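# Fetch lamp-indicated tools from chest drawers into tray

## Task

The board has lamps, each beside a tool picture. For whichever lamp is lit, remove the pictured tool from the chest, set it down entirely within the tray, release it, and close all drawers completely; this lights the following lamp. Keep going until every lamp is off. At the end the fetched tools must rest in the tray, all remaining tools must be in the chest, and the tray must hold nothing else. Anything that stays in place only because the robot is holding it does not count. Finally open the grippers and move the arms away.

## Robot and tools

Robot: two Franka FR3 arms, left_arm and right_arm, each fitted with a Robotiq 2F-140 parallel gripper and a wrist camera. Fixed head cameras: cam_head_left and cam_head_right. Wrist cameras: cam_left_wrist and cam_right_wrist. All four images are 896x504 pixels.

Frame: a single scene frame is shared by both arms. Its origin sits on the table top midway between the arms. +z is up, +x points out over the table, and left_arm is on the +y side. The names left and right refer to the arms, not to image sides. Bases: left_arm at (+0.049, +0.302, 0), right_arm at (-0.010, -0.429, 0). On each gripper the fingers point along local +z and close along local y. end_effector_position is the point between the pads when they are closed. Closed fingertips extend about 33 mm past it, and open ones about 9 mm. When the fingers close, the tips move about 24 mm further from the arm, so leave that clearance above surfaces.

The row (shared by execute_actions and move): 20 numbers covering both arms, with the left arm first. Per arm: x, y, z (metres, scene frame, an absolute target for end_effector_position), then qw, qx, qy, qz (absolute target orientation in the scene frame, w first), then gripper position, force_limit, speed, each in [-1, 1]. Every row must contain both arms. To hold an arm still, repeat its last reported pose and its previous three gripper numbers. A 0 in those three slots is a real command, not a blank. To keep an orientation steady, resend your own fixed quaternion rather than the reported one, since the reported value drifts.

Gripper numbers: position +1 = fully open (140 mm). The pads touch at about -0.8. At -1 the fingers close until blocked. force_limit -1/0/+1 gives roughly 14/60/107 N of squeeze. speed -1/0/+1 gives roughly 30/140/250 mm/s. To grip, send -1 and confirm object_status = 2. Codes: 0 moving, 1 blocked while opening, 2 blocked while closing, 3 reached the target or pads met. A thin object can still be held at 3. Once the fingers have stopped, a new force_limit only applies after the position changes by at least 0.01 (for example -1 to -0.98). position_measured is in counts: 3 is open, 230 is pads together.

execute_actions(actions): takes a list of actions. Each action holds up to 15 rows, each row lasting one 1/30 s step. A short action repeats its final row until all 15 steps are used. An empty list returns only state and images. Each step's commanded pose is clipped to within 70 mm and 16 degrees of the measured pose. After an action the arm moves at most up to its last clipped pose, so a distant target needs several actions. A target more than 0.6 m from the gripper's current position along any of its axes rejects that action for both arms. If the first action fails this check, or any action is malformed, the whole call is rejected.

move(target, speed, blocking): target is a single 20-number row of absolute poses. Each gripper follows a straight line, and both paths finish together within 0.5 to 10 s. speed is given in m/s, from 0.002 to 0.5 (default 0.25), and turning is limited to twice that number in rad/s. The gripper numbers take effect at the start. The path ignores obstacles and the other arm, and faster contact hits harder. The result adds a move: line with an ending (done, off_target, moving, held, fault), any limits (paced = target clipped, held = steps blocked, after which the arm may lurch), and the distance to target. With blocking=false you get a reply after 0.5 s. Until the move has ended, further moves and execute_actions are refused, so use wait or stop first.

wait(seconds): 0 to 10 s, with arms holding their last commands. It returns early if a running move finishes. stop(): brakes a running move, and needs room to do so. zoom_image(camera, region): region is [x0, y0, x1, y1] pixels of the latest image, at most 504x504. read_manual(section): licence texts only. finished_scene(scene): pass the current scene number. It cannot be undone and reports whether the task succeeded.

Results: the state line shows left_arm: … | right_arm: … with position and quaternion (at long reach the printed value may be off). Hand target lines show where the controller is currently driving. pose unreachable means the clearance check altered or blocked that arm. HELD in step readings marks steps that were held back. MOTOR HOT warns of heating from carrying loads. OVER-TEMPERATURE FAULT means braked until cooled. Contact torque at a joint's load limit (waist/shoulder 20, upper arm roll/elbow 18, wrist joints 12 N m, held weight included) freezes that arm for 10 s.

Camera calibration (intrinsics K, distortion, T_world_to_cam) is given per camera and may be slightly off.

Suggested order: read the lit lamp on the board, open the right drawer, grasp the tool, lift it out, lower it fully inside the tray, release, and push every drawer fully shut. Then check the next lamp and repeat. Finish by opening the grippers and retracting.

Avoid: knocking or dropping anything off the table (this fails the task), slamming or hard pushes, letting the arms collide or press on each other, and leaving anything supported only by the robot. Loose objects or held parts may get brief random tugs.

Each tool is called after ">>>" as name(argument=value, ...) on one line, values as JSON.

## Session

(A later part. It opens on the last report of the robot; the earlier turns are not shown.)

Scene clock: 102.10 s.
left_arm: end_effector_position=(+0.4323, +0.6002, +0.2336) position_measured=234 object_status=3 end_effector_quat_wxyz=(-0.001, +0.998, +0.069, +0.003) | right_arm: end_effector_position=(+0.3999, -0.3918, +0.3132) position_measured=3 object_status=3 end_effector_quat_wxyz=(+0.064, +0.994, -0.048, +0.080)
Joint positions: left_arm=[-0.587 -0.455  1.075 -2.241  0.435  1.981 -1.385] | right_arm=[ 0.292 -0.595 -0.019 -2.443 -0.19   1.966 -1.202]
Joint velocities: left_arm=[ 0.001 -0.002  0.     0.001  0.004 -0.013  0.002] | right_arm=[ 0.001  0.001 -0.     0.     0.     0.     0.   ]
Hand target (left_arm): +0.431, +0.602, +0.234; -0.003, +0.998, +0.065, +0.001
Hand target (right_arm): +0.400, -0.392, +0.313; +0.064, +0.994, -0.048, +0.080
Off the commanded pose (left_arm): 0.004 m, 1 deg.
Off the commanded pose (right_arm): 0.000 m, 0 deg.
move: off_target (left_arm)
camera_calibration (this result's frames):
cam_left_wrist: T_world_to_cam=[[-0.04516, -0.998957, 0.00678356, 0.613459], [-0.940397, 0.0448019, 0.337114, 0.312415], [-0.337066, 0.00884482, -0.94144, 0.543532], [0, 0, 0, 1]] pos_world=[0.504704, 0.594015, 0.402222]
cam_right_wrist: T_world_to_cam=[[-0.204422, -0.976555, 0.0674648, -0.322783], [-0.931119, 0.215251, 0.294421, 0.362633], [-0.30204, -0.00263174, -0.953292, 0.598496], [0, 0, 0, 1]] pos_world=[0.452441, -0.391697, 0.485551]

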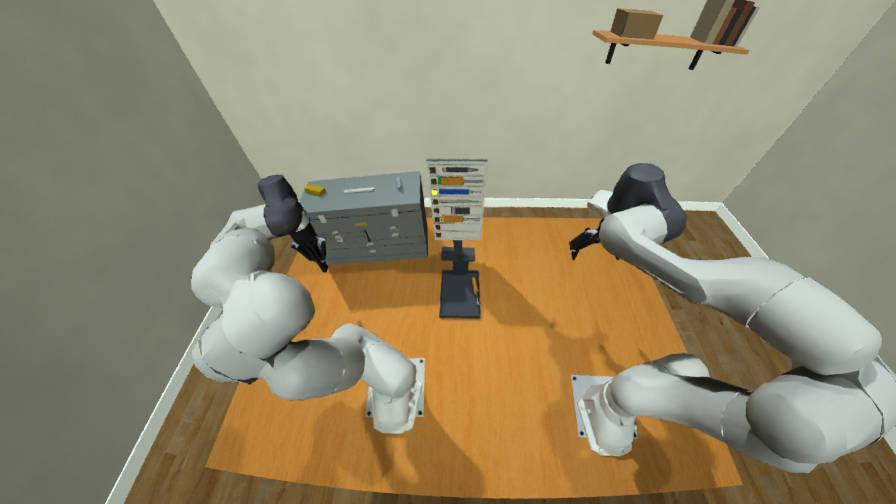

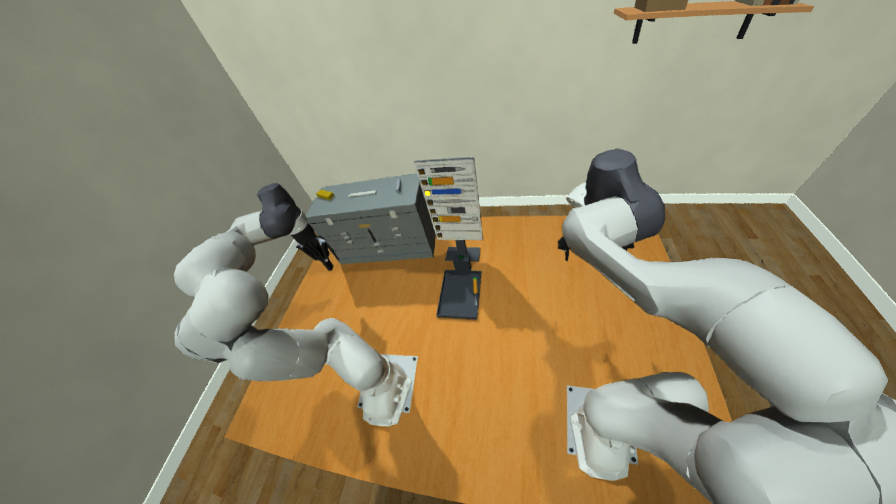

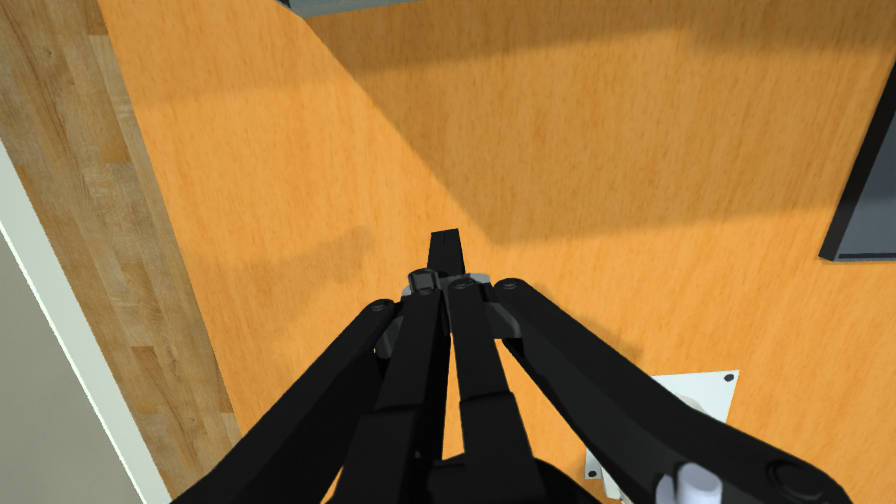

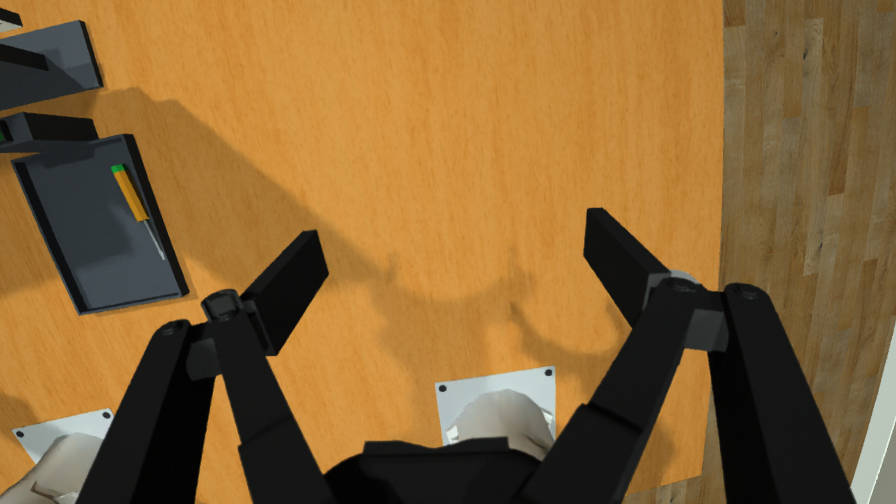

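>>> move(target=[0.54,0.598,0.232,-0.017,0.964,0.063,0.258,0,0.6,0.5,0.4,-0.392,0.313,0.064,0.994,-0.048,0.08,1,0,0])

Scene clock: 104.73 s.
left_arm: end_effector_position=(+0.5386, +0.5956, +0.2358) position_measured=129 object_status=3 end_effector_quat_wxyz=(-0.015, +0.964, +0.060, +0.258) | right_arm: end_effector_position=(+0.3999, -0.3918, +0.3132) position_measured=3 object_status=3 end_effector_quat_wxyz=(+0.064, +0.994, -0.048, +0.080)
Joint positions: left_arm=[-0.595 -0.583  1.161 -2.486  0.57   2.648 -1.459] | right_arm=[ 0.292 -0.595 -0.019 -2.443 -0.19   1.966 -1.202]
Joint velocities: left_arm=[-0.001  0.004 -0.001 -0.001 -0.002  0.014 -0.001] | right_arm=[-0.001  0.     0.001  0.001  0.    -0.    -0.   ]
Hand target (left_arm): +0.539, +0.595, +0.235; -0.014, +0.964, +0.063, +0.258
Hand target (right_arm): +0.400, -0.392, +0.313; +0.064, +0.994, -0.048, +0.080
Off the commanded pose (left_arm): 0.005 m, 0 deg.
Off the commanded pose (right_arm): 0.000 m, 0 deg.
move: off_target (left_arm)
camera_calibration (this result's frames):
cam_left_wrist: T_world_to_cam=[[-0.0387143, -0.995926, -0.0814433, 0.629181], [-0.985001, 0.0517504, -0.164604, 0.550049], [0.168149, 0.0738492, -0.982992, 0.280479], [0, 0, 0, 1]] pos_world=[0.518995, 0.577439, 0.417492]
cam_right_wrist: T_world_to_cam=[[-0.204422, -0.976555, 0.0674648, -0.322783], [-0.931119, 0.215251, 0.294421, 0.362633], [-0.30204, -0.00263172, -0.953292, 0.598496], [0, 0, 0, 1]] pos_world=[0.452441, -0.391697, 0.485551]

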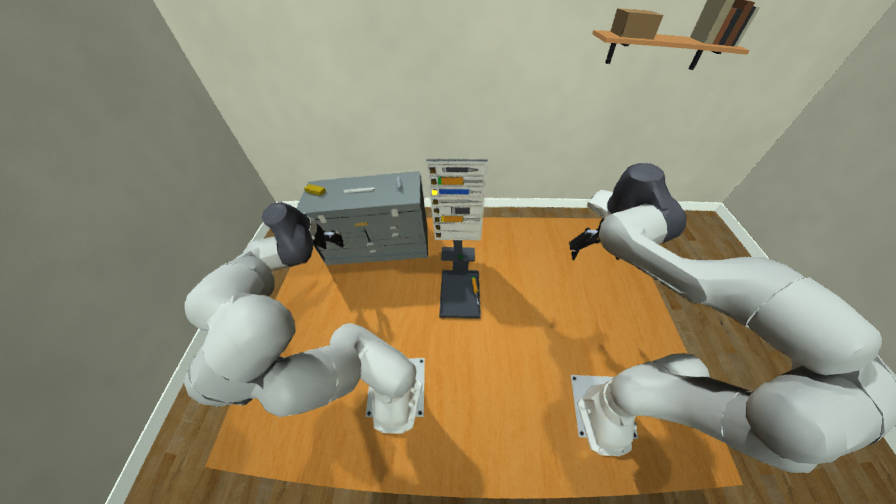

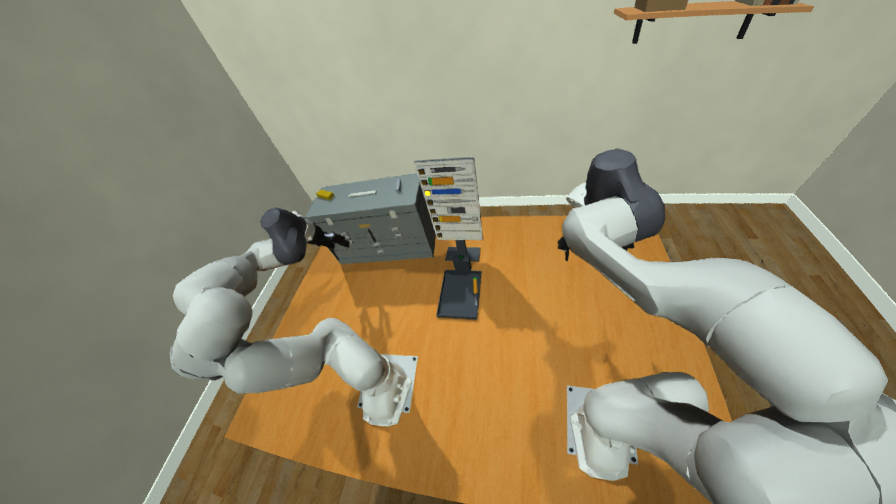

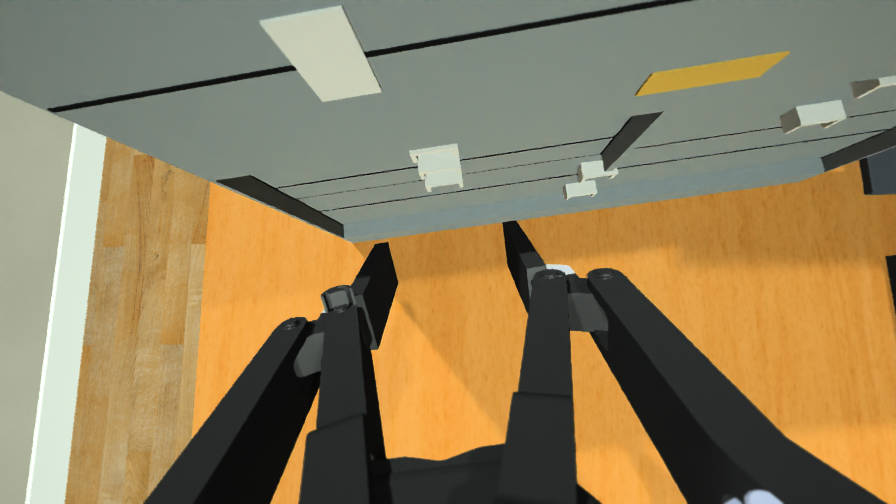

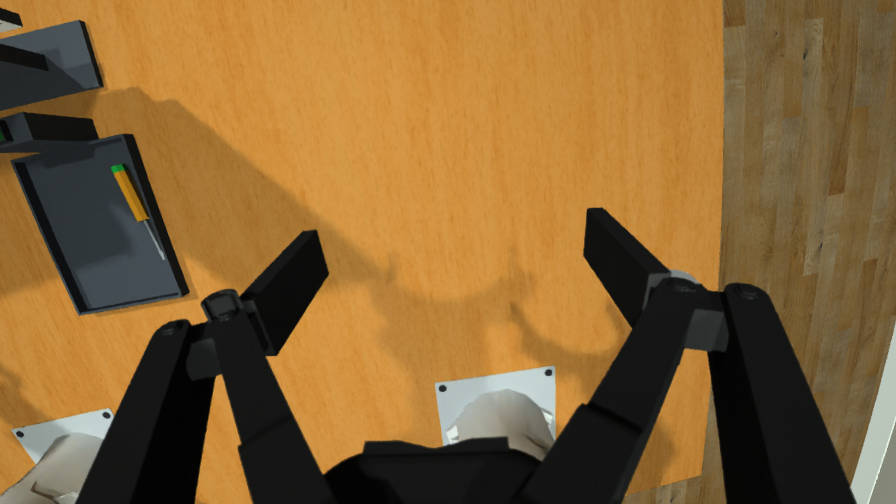

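>>> move(target=[0.596,0.604,0.229,-0.017,0.964,0.063,0.258,0,0.6,0.5,0.4,-0.392,0.313,0.064,0.994,-0.048,0.08,1,0,0], speed=0.1)

>>> move(target=[0.596,0.604,0.229,-0.017,0.964,0.063,0.258,-1,0.6,0.5,0.4,-0.392,0.313,0.064,0.994,-0.048,0.08,1,0,0])

Scene clock: 105.90 s.
left_arm: end_effector_position=(+0.5942, +0.6026, +0.2260) position_measured=129 object_status=3 end_effector_quat_wxyz=(-0.016, +0.965, +0.065, +0.254) | right_arm: end_effector_position=(+0.3999, -0.3918, +0.3132) position_measured=3 object_status=3 end_effector_quat_wxyz=(+0.064, +0.994, -0.048, +0.080)
Joint positions: left_arm=[-0.9   -0.454  1.395 -2.346  0.482  2.696 -1.451] | right_arm=[ 0.292 -0.595 -0.019 -2.443 -0.19   1.966 -1.202]
Joint velocities: left_arm=[-0.01  -0.003  0.01   0.004  0.001 -0.001 -0.002] | right_arm=[-0.001 -0.001 -0.001 -0.001  0.002  0.    -0.   ]
Hand target (left_arm): +0.596, +0.603, +0.227; -0.016, +0.964, +0.063, +0.257
Hand target (right_arm): +0.400, -0.392, +0.313; +0.064, +0.994, -0.048, +0.080
Off the commanded pose (left_arm): 0.004 m, 1 deg.
Off the commanded pose (right_arm): 0.000 m, 0 deg.
move: off_target (left_arm)
camera_calibration (this result's frames):
cam_left_wrist: T_world_to_cam=[[-0.0298347, -0.996385, -0.0795408, 0.632111], [-0.986563, 0.0421421, -0.157855, 0.608036], [0.160637, 0.0737624, -0.984254, 0.265768], [0, 0, 0, 1]] pos_world=[0.576033, 0.584599, 0.407844]
cam_right_wrist: T_world_to_cam=[[-0.204422, -0.976555, 0.0674648, -0.322783], [-0.931119, 0.215251, 0.294421, 0.362633], [-0.30204, -0.00263181, -0.953292, 0.598496], [0, 0, 0, 1]] pos_world=[0.452441, -0.391697, 0.485551]

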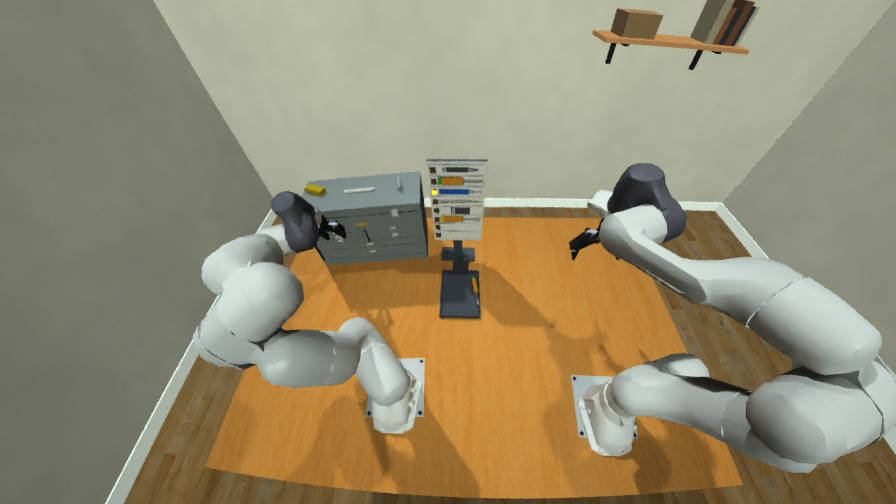

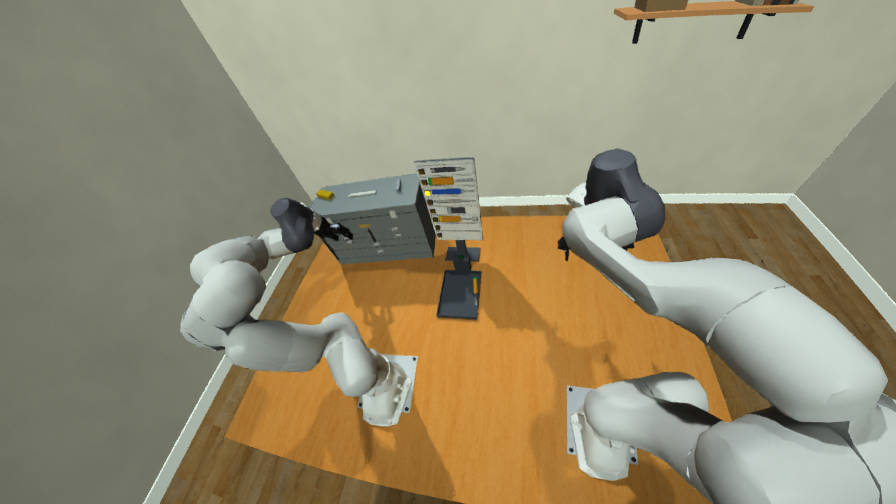

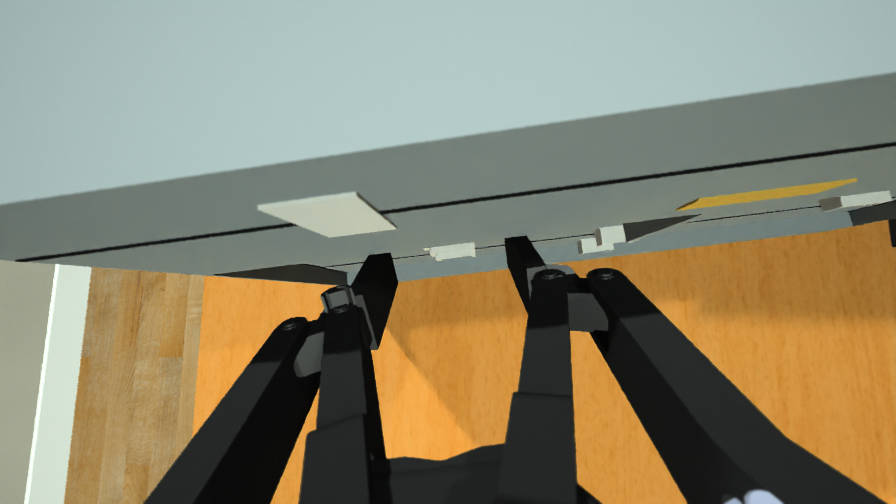

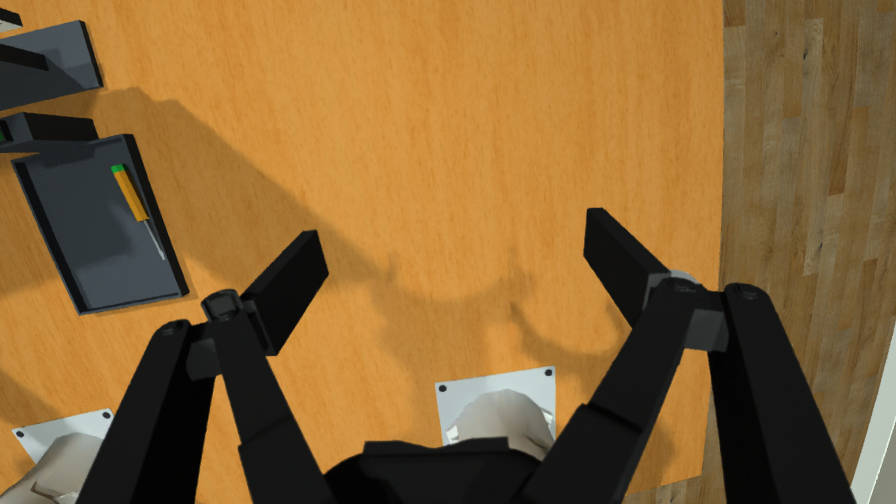

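Scene clock: 106.60 s.
left_arm: end_effector_position=(+0.5949, +0.6009, +0.2264) position_measured=196 object_status=2 end_effector_quat_wxyz=(-0.015, +0.965, +0.064, +0.255) | right_arm: end_effector_position=(+0.3999, -0.3918, +0.3132) position_measured=3 object_status=3 end_effector_quat_wxyz=(+0.064, +0.994, -0.048, +0.080)
Joint positions: left_arm=[-0.901 -0.456  1.393 -2.347  0.481  2.695 -1.451] | right_arm=[ 0.292 -0.595 -0.019 -2.443 -0.19   1.966 -1.202]
Joint velocities: left_arm=[-0.001 -0.    -0.001  0.     0.001  0.    -0.001] | right_arm=[ 0.002 -0.001  0.    -0.     0.    -0.001  0.001]
Hand target (left_arm): +0.596, +0.604, +0.229; -0.017, +0.964, +0.063, +0.258
Hand target (right_arm): +0.400, -0.392, +0.313; +0.064, +0.994, -0.048, +0.080
Off the commanded pose (left_arm): 0.004 m, 0 deg.
Off the commanded pose (right_arm): 0.000 m, 0 deg.
move: off_target (left_arm)
camera_calibration (this result's frames):
cam_left_wrist: T_world_to_cam=[[-0.0324892, -0.996406, -0.0782285, 0.63178], [-0.986318, 0.0446199, -0.1587, 0.607423], [0.16162, 0.0720022, -0.984223, 0.266608], [0, 0, 0, 1]] pos_world=[0.576549, 0.58321, 0.408223]
cam_right_wrist: T_world_to_cam=[[-0.204422, -0.976555, 0.0674648, -0.322783], [-0.931119, 0.215251, 0.294421, 0.362633], [-0.30204, -0.00263166, -0.953292, 0.598496], [0, 0, 0, 1]] pos_world=[0.452441, -0.391697, 0.485551]

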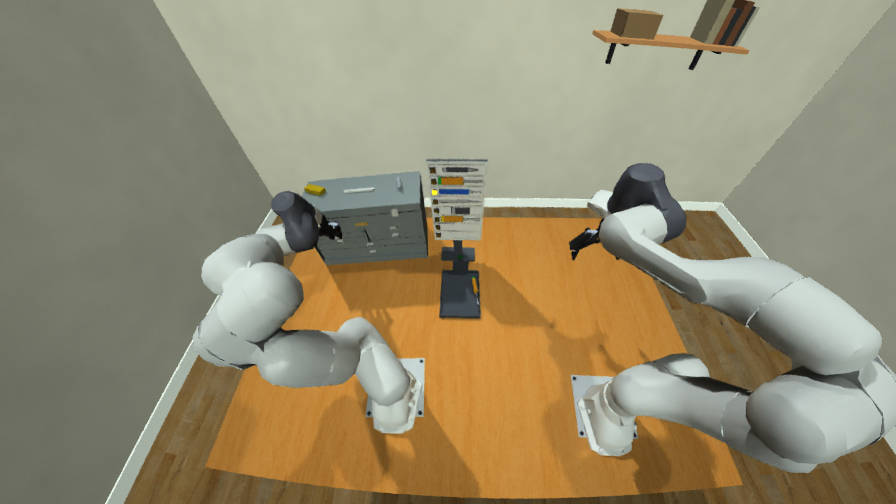

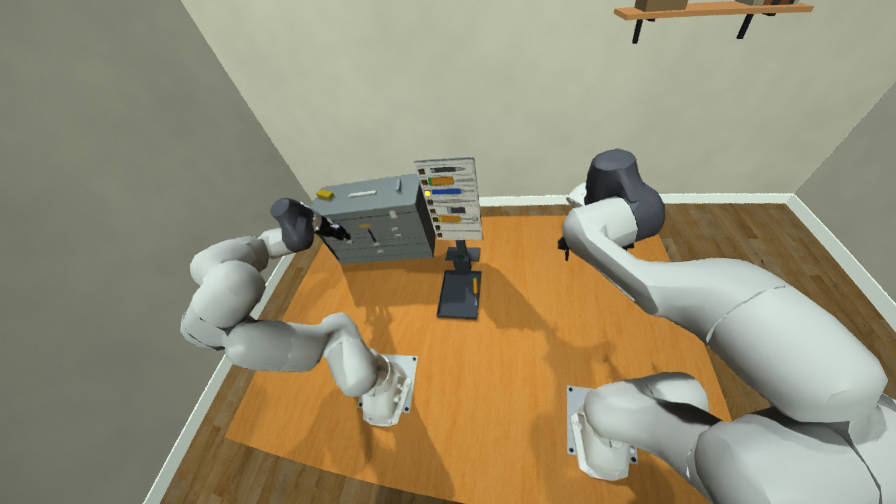

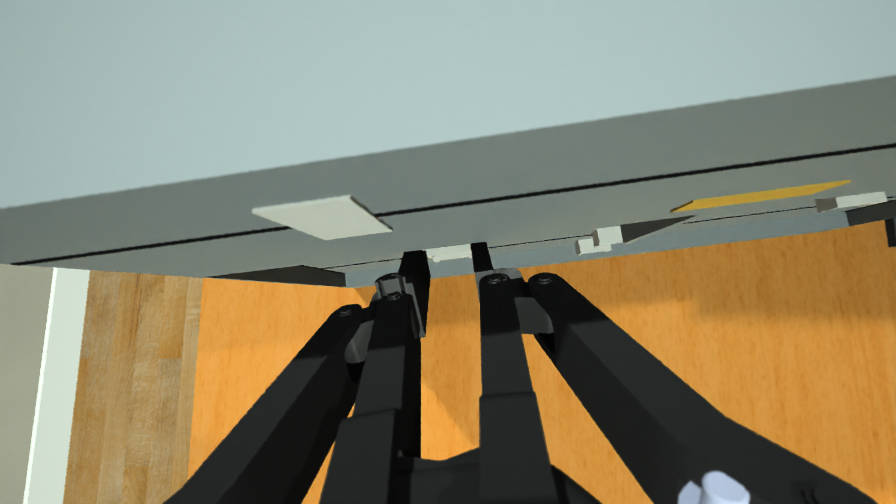

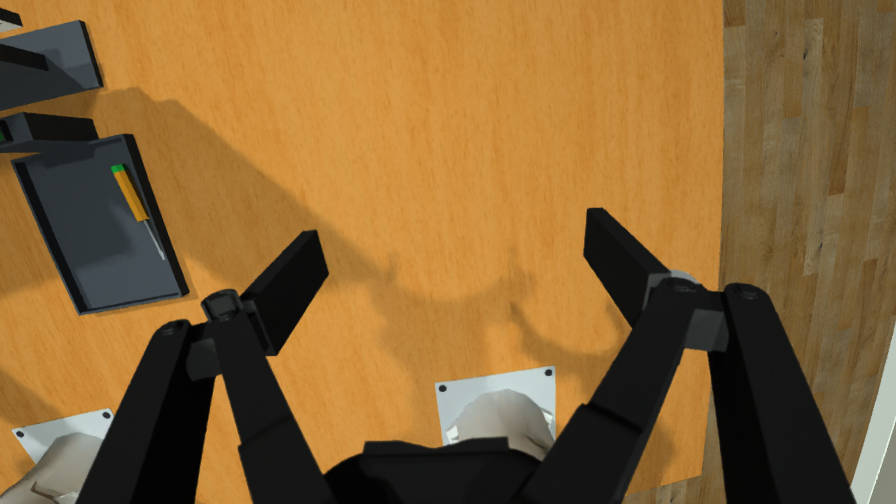

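>>> move(target=[0.45,0.589,0.231,0,0.998,0.065,0,-1,0.6,0.5,0.4,-0.392,0.313,0.064,0.994,-0.048,0.08,1,0,0], speed=0.08)

Scene clock: 110.33 s.
left_arm: end_effector_position=(+0.4589, +0.5905, +0.2323) position_measured=196 object_status=2 end_effector_quat_wxyz=(-0.004, +0.998, +0.063, +0.010) | right_arm: end_effector_position=(+0.3999, -0.3918, +0.3132) position_measured=3 object_status=3 end_effector_quat_wxyz=(+0.064, +0.994, -0.048, +0.080)
Joint positions: left_arm=[-0.714 -0.451  1.151 -2.21   0.451  1.998 -1.428] | right_arm=[ 0.292 -0.595 -0.019 -2.443 -0.19   1.966 -1.202]
Joint velocities: left_arm=[-0.001  0.001 -0.001  0.001 -0.    -0.014  0.001] | right_arm=[ 0.001  0.001 -0.001  0.     0.001 -0.001  0.001]
Hand target (left_arm): +0.451, +0.592, +0.229; -0.003, +0.998, +0.065, +0.001
Hand target (right_arm): +0.400, -0.392, +0.313; +0.064, +0.994, -0.048, +0.080
Off the commanded pose (left_arm): 0.009 m, 1 deg.
Off the commanded pose (right_arm): 0.000 m, 0 deg.
move: off_target (left_arm)
camera_calibration (this result's frames):
cam_left_wrist: T_world_to_cam=[[-0.0556684, -0.998449, -0.000461987, 0.611218], [-0.944601, 0.0525162, 0.323992, 0.338722], [-0.323466, 0.0184725, -0.94606, 0.540542], [0, 0, 0, 1]] pos_world=[0.528829, 0.582497, 0.401924]
cam_right_wrist: T_world_to_cam=[[-0.204422, -0.976555, 0.0674648, -0.322783], [-0.931119, 0.215251, 0.294421, 0.362633], [-0.30204, -0.00263176, -0.953292, 0.598496], [0, 0, 0, 1]] pos_world=[0.452441, -0.391697, 0.485551]

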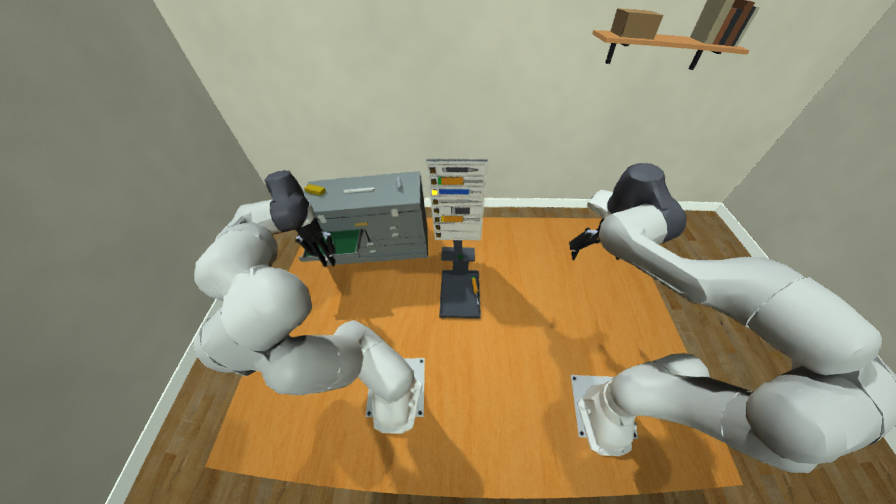

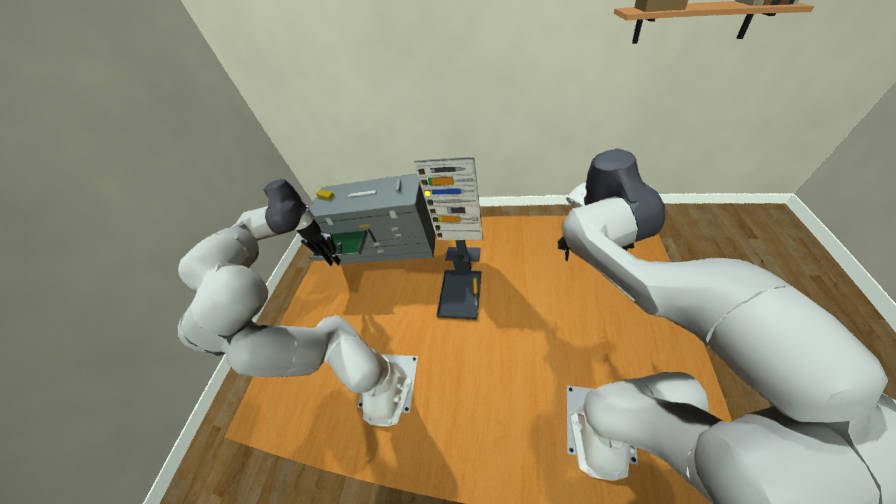

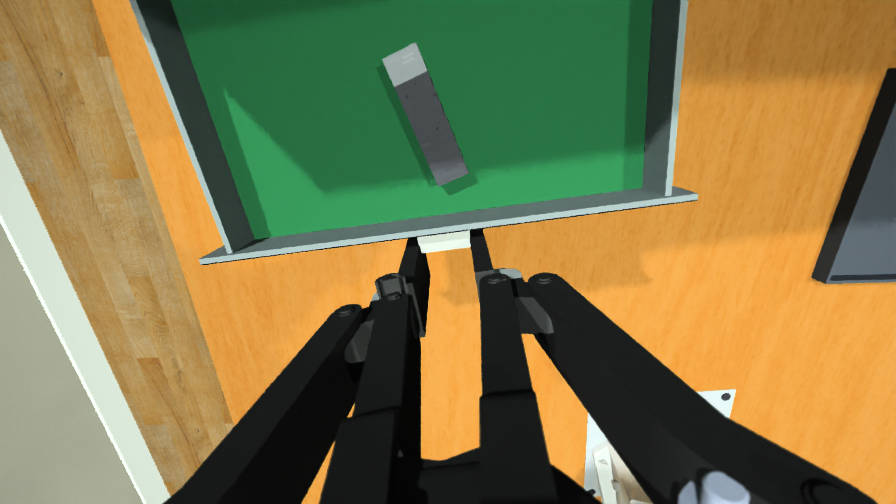

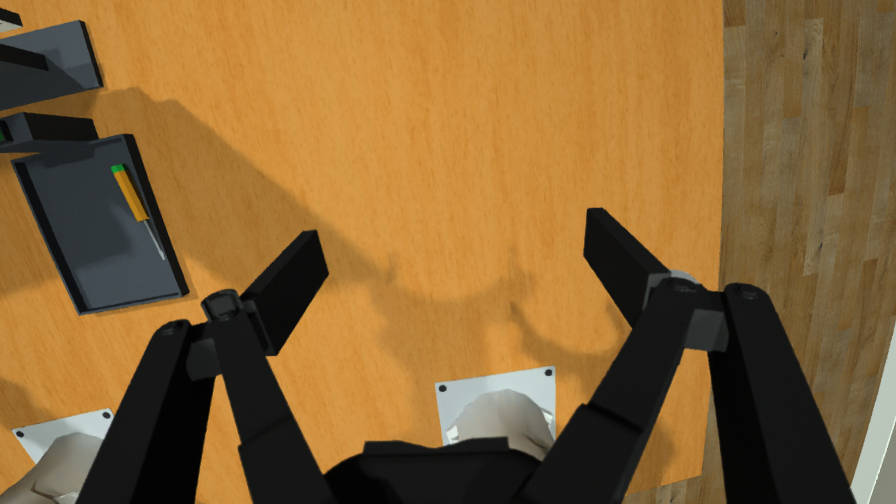

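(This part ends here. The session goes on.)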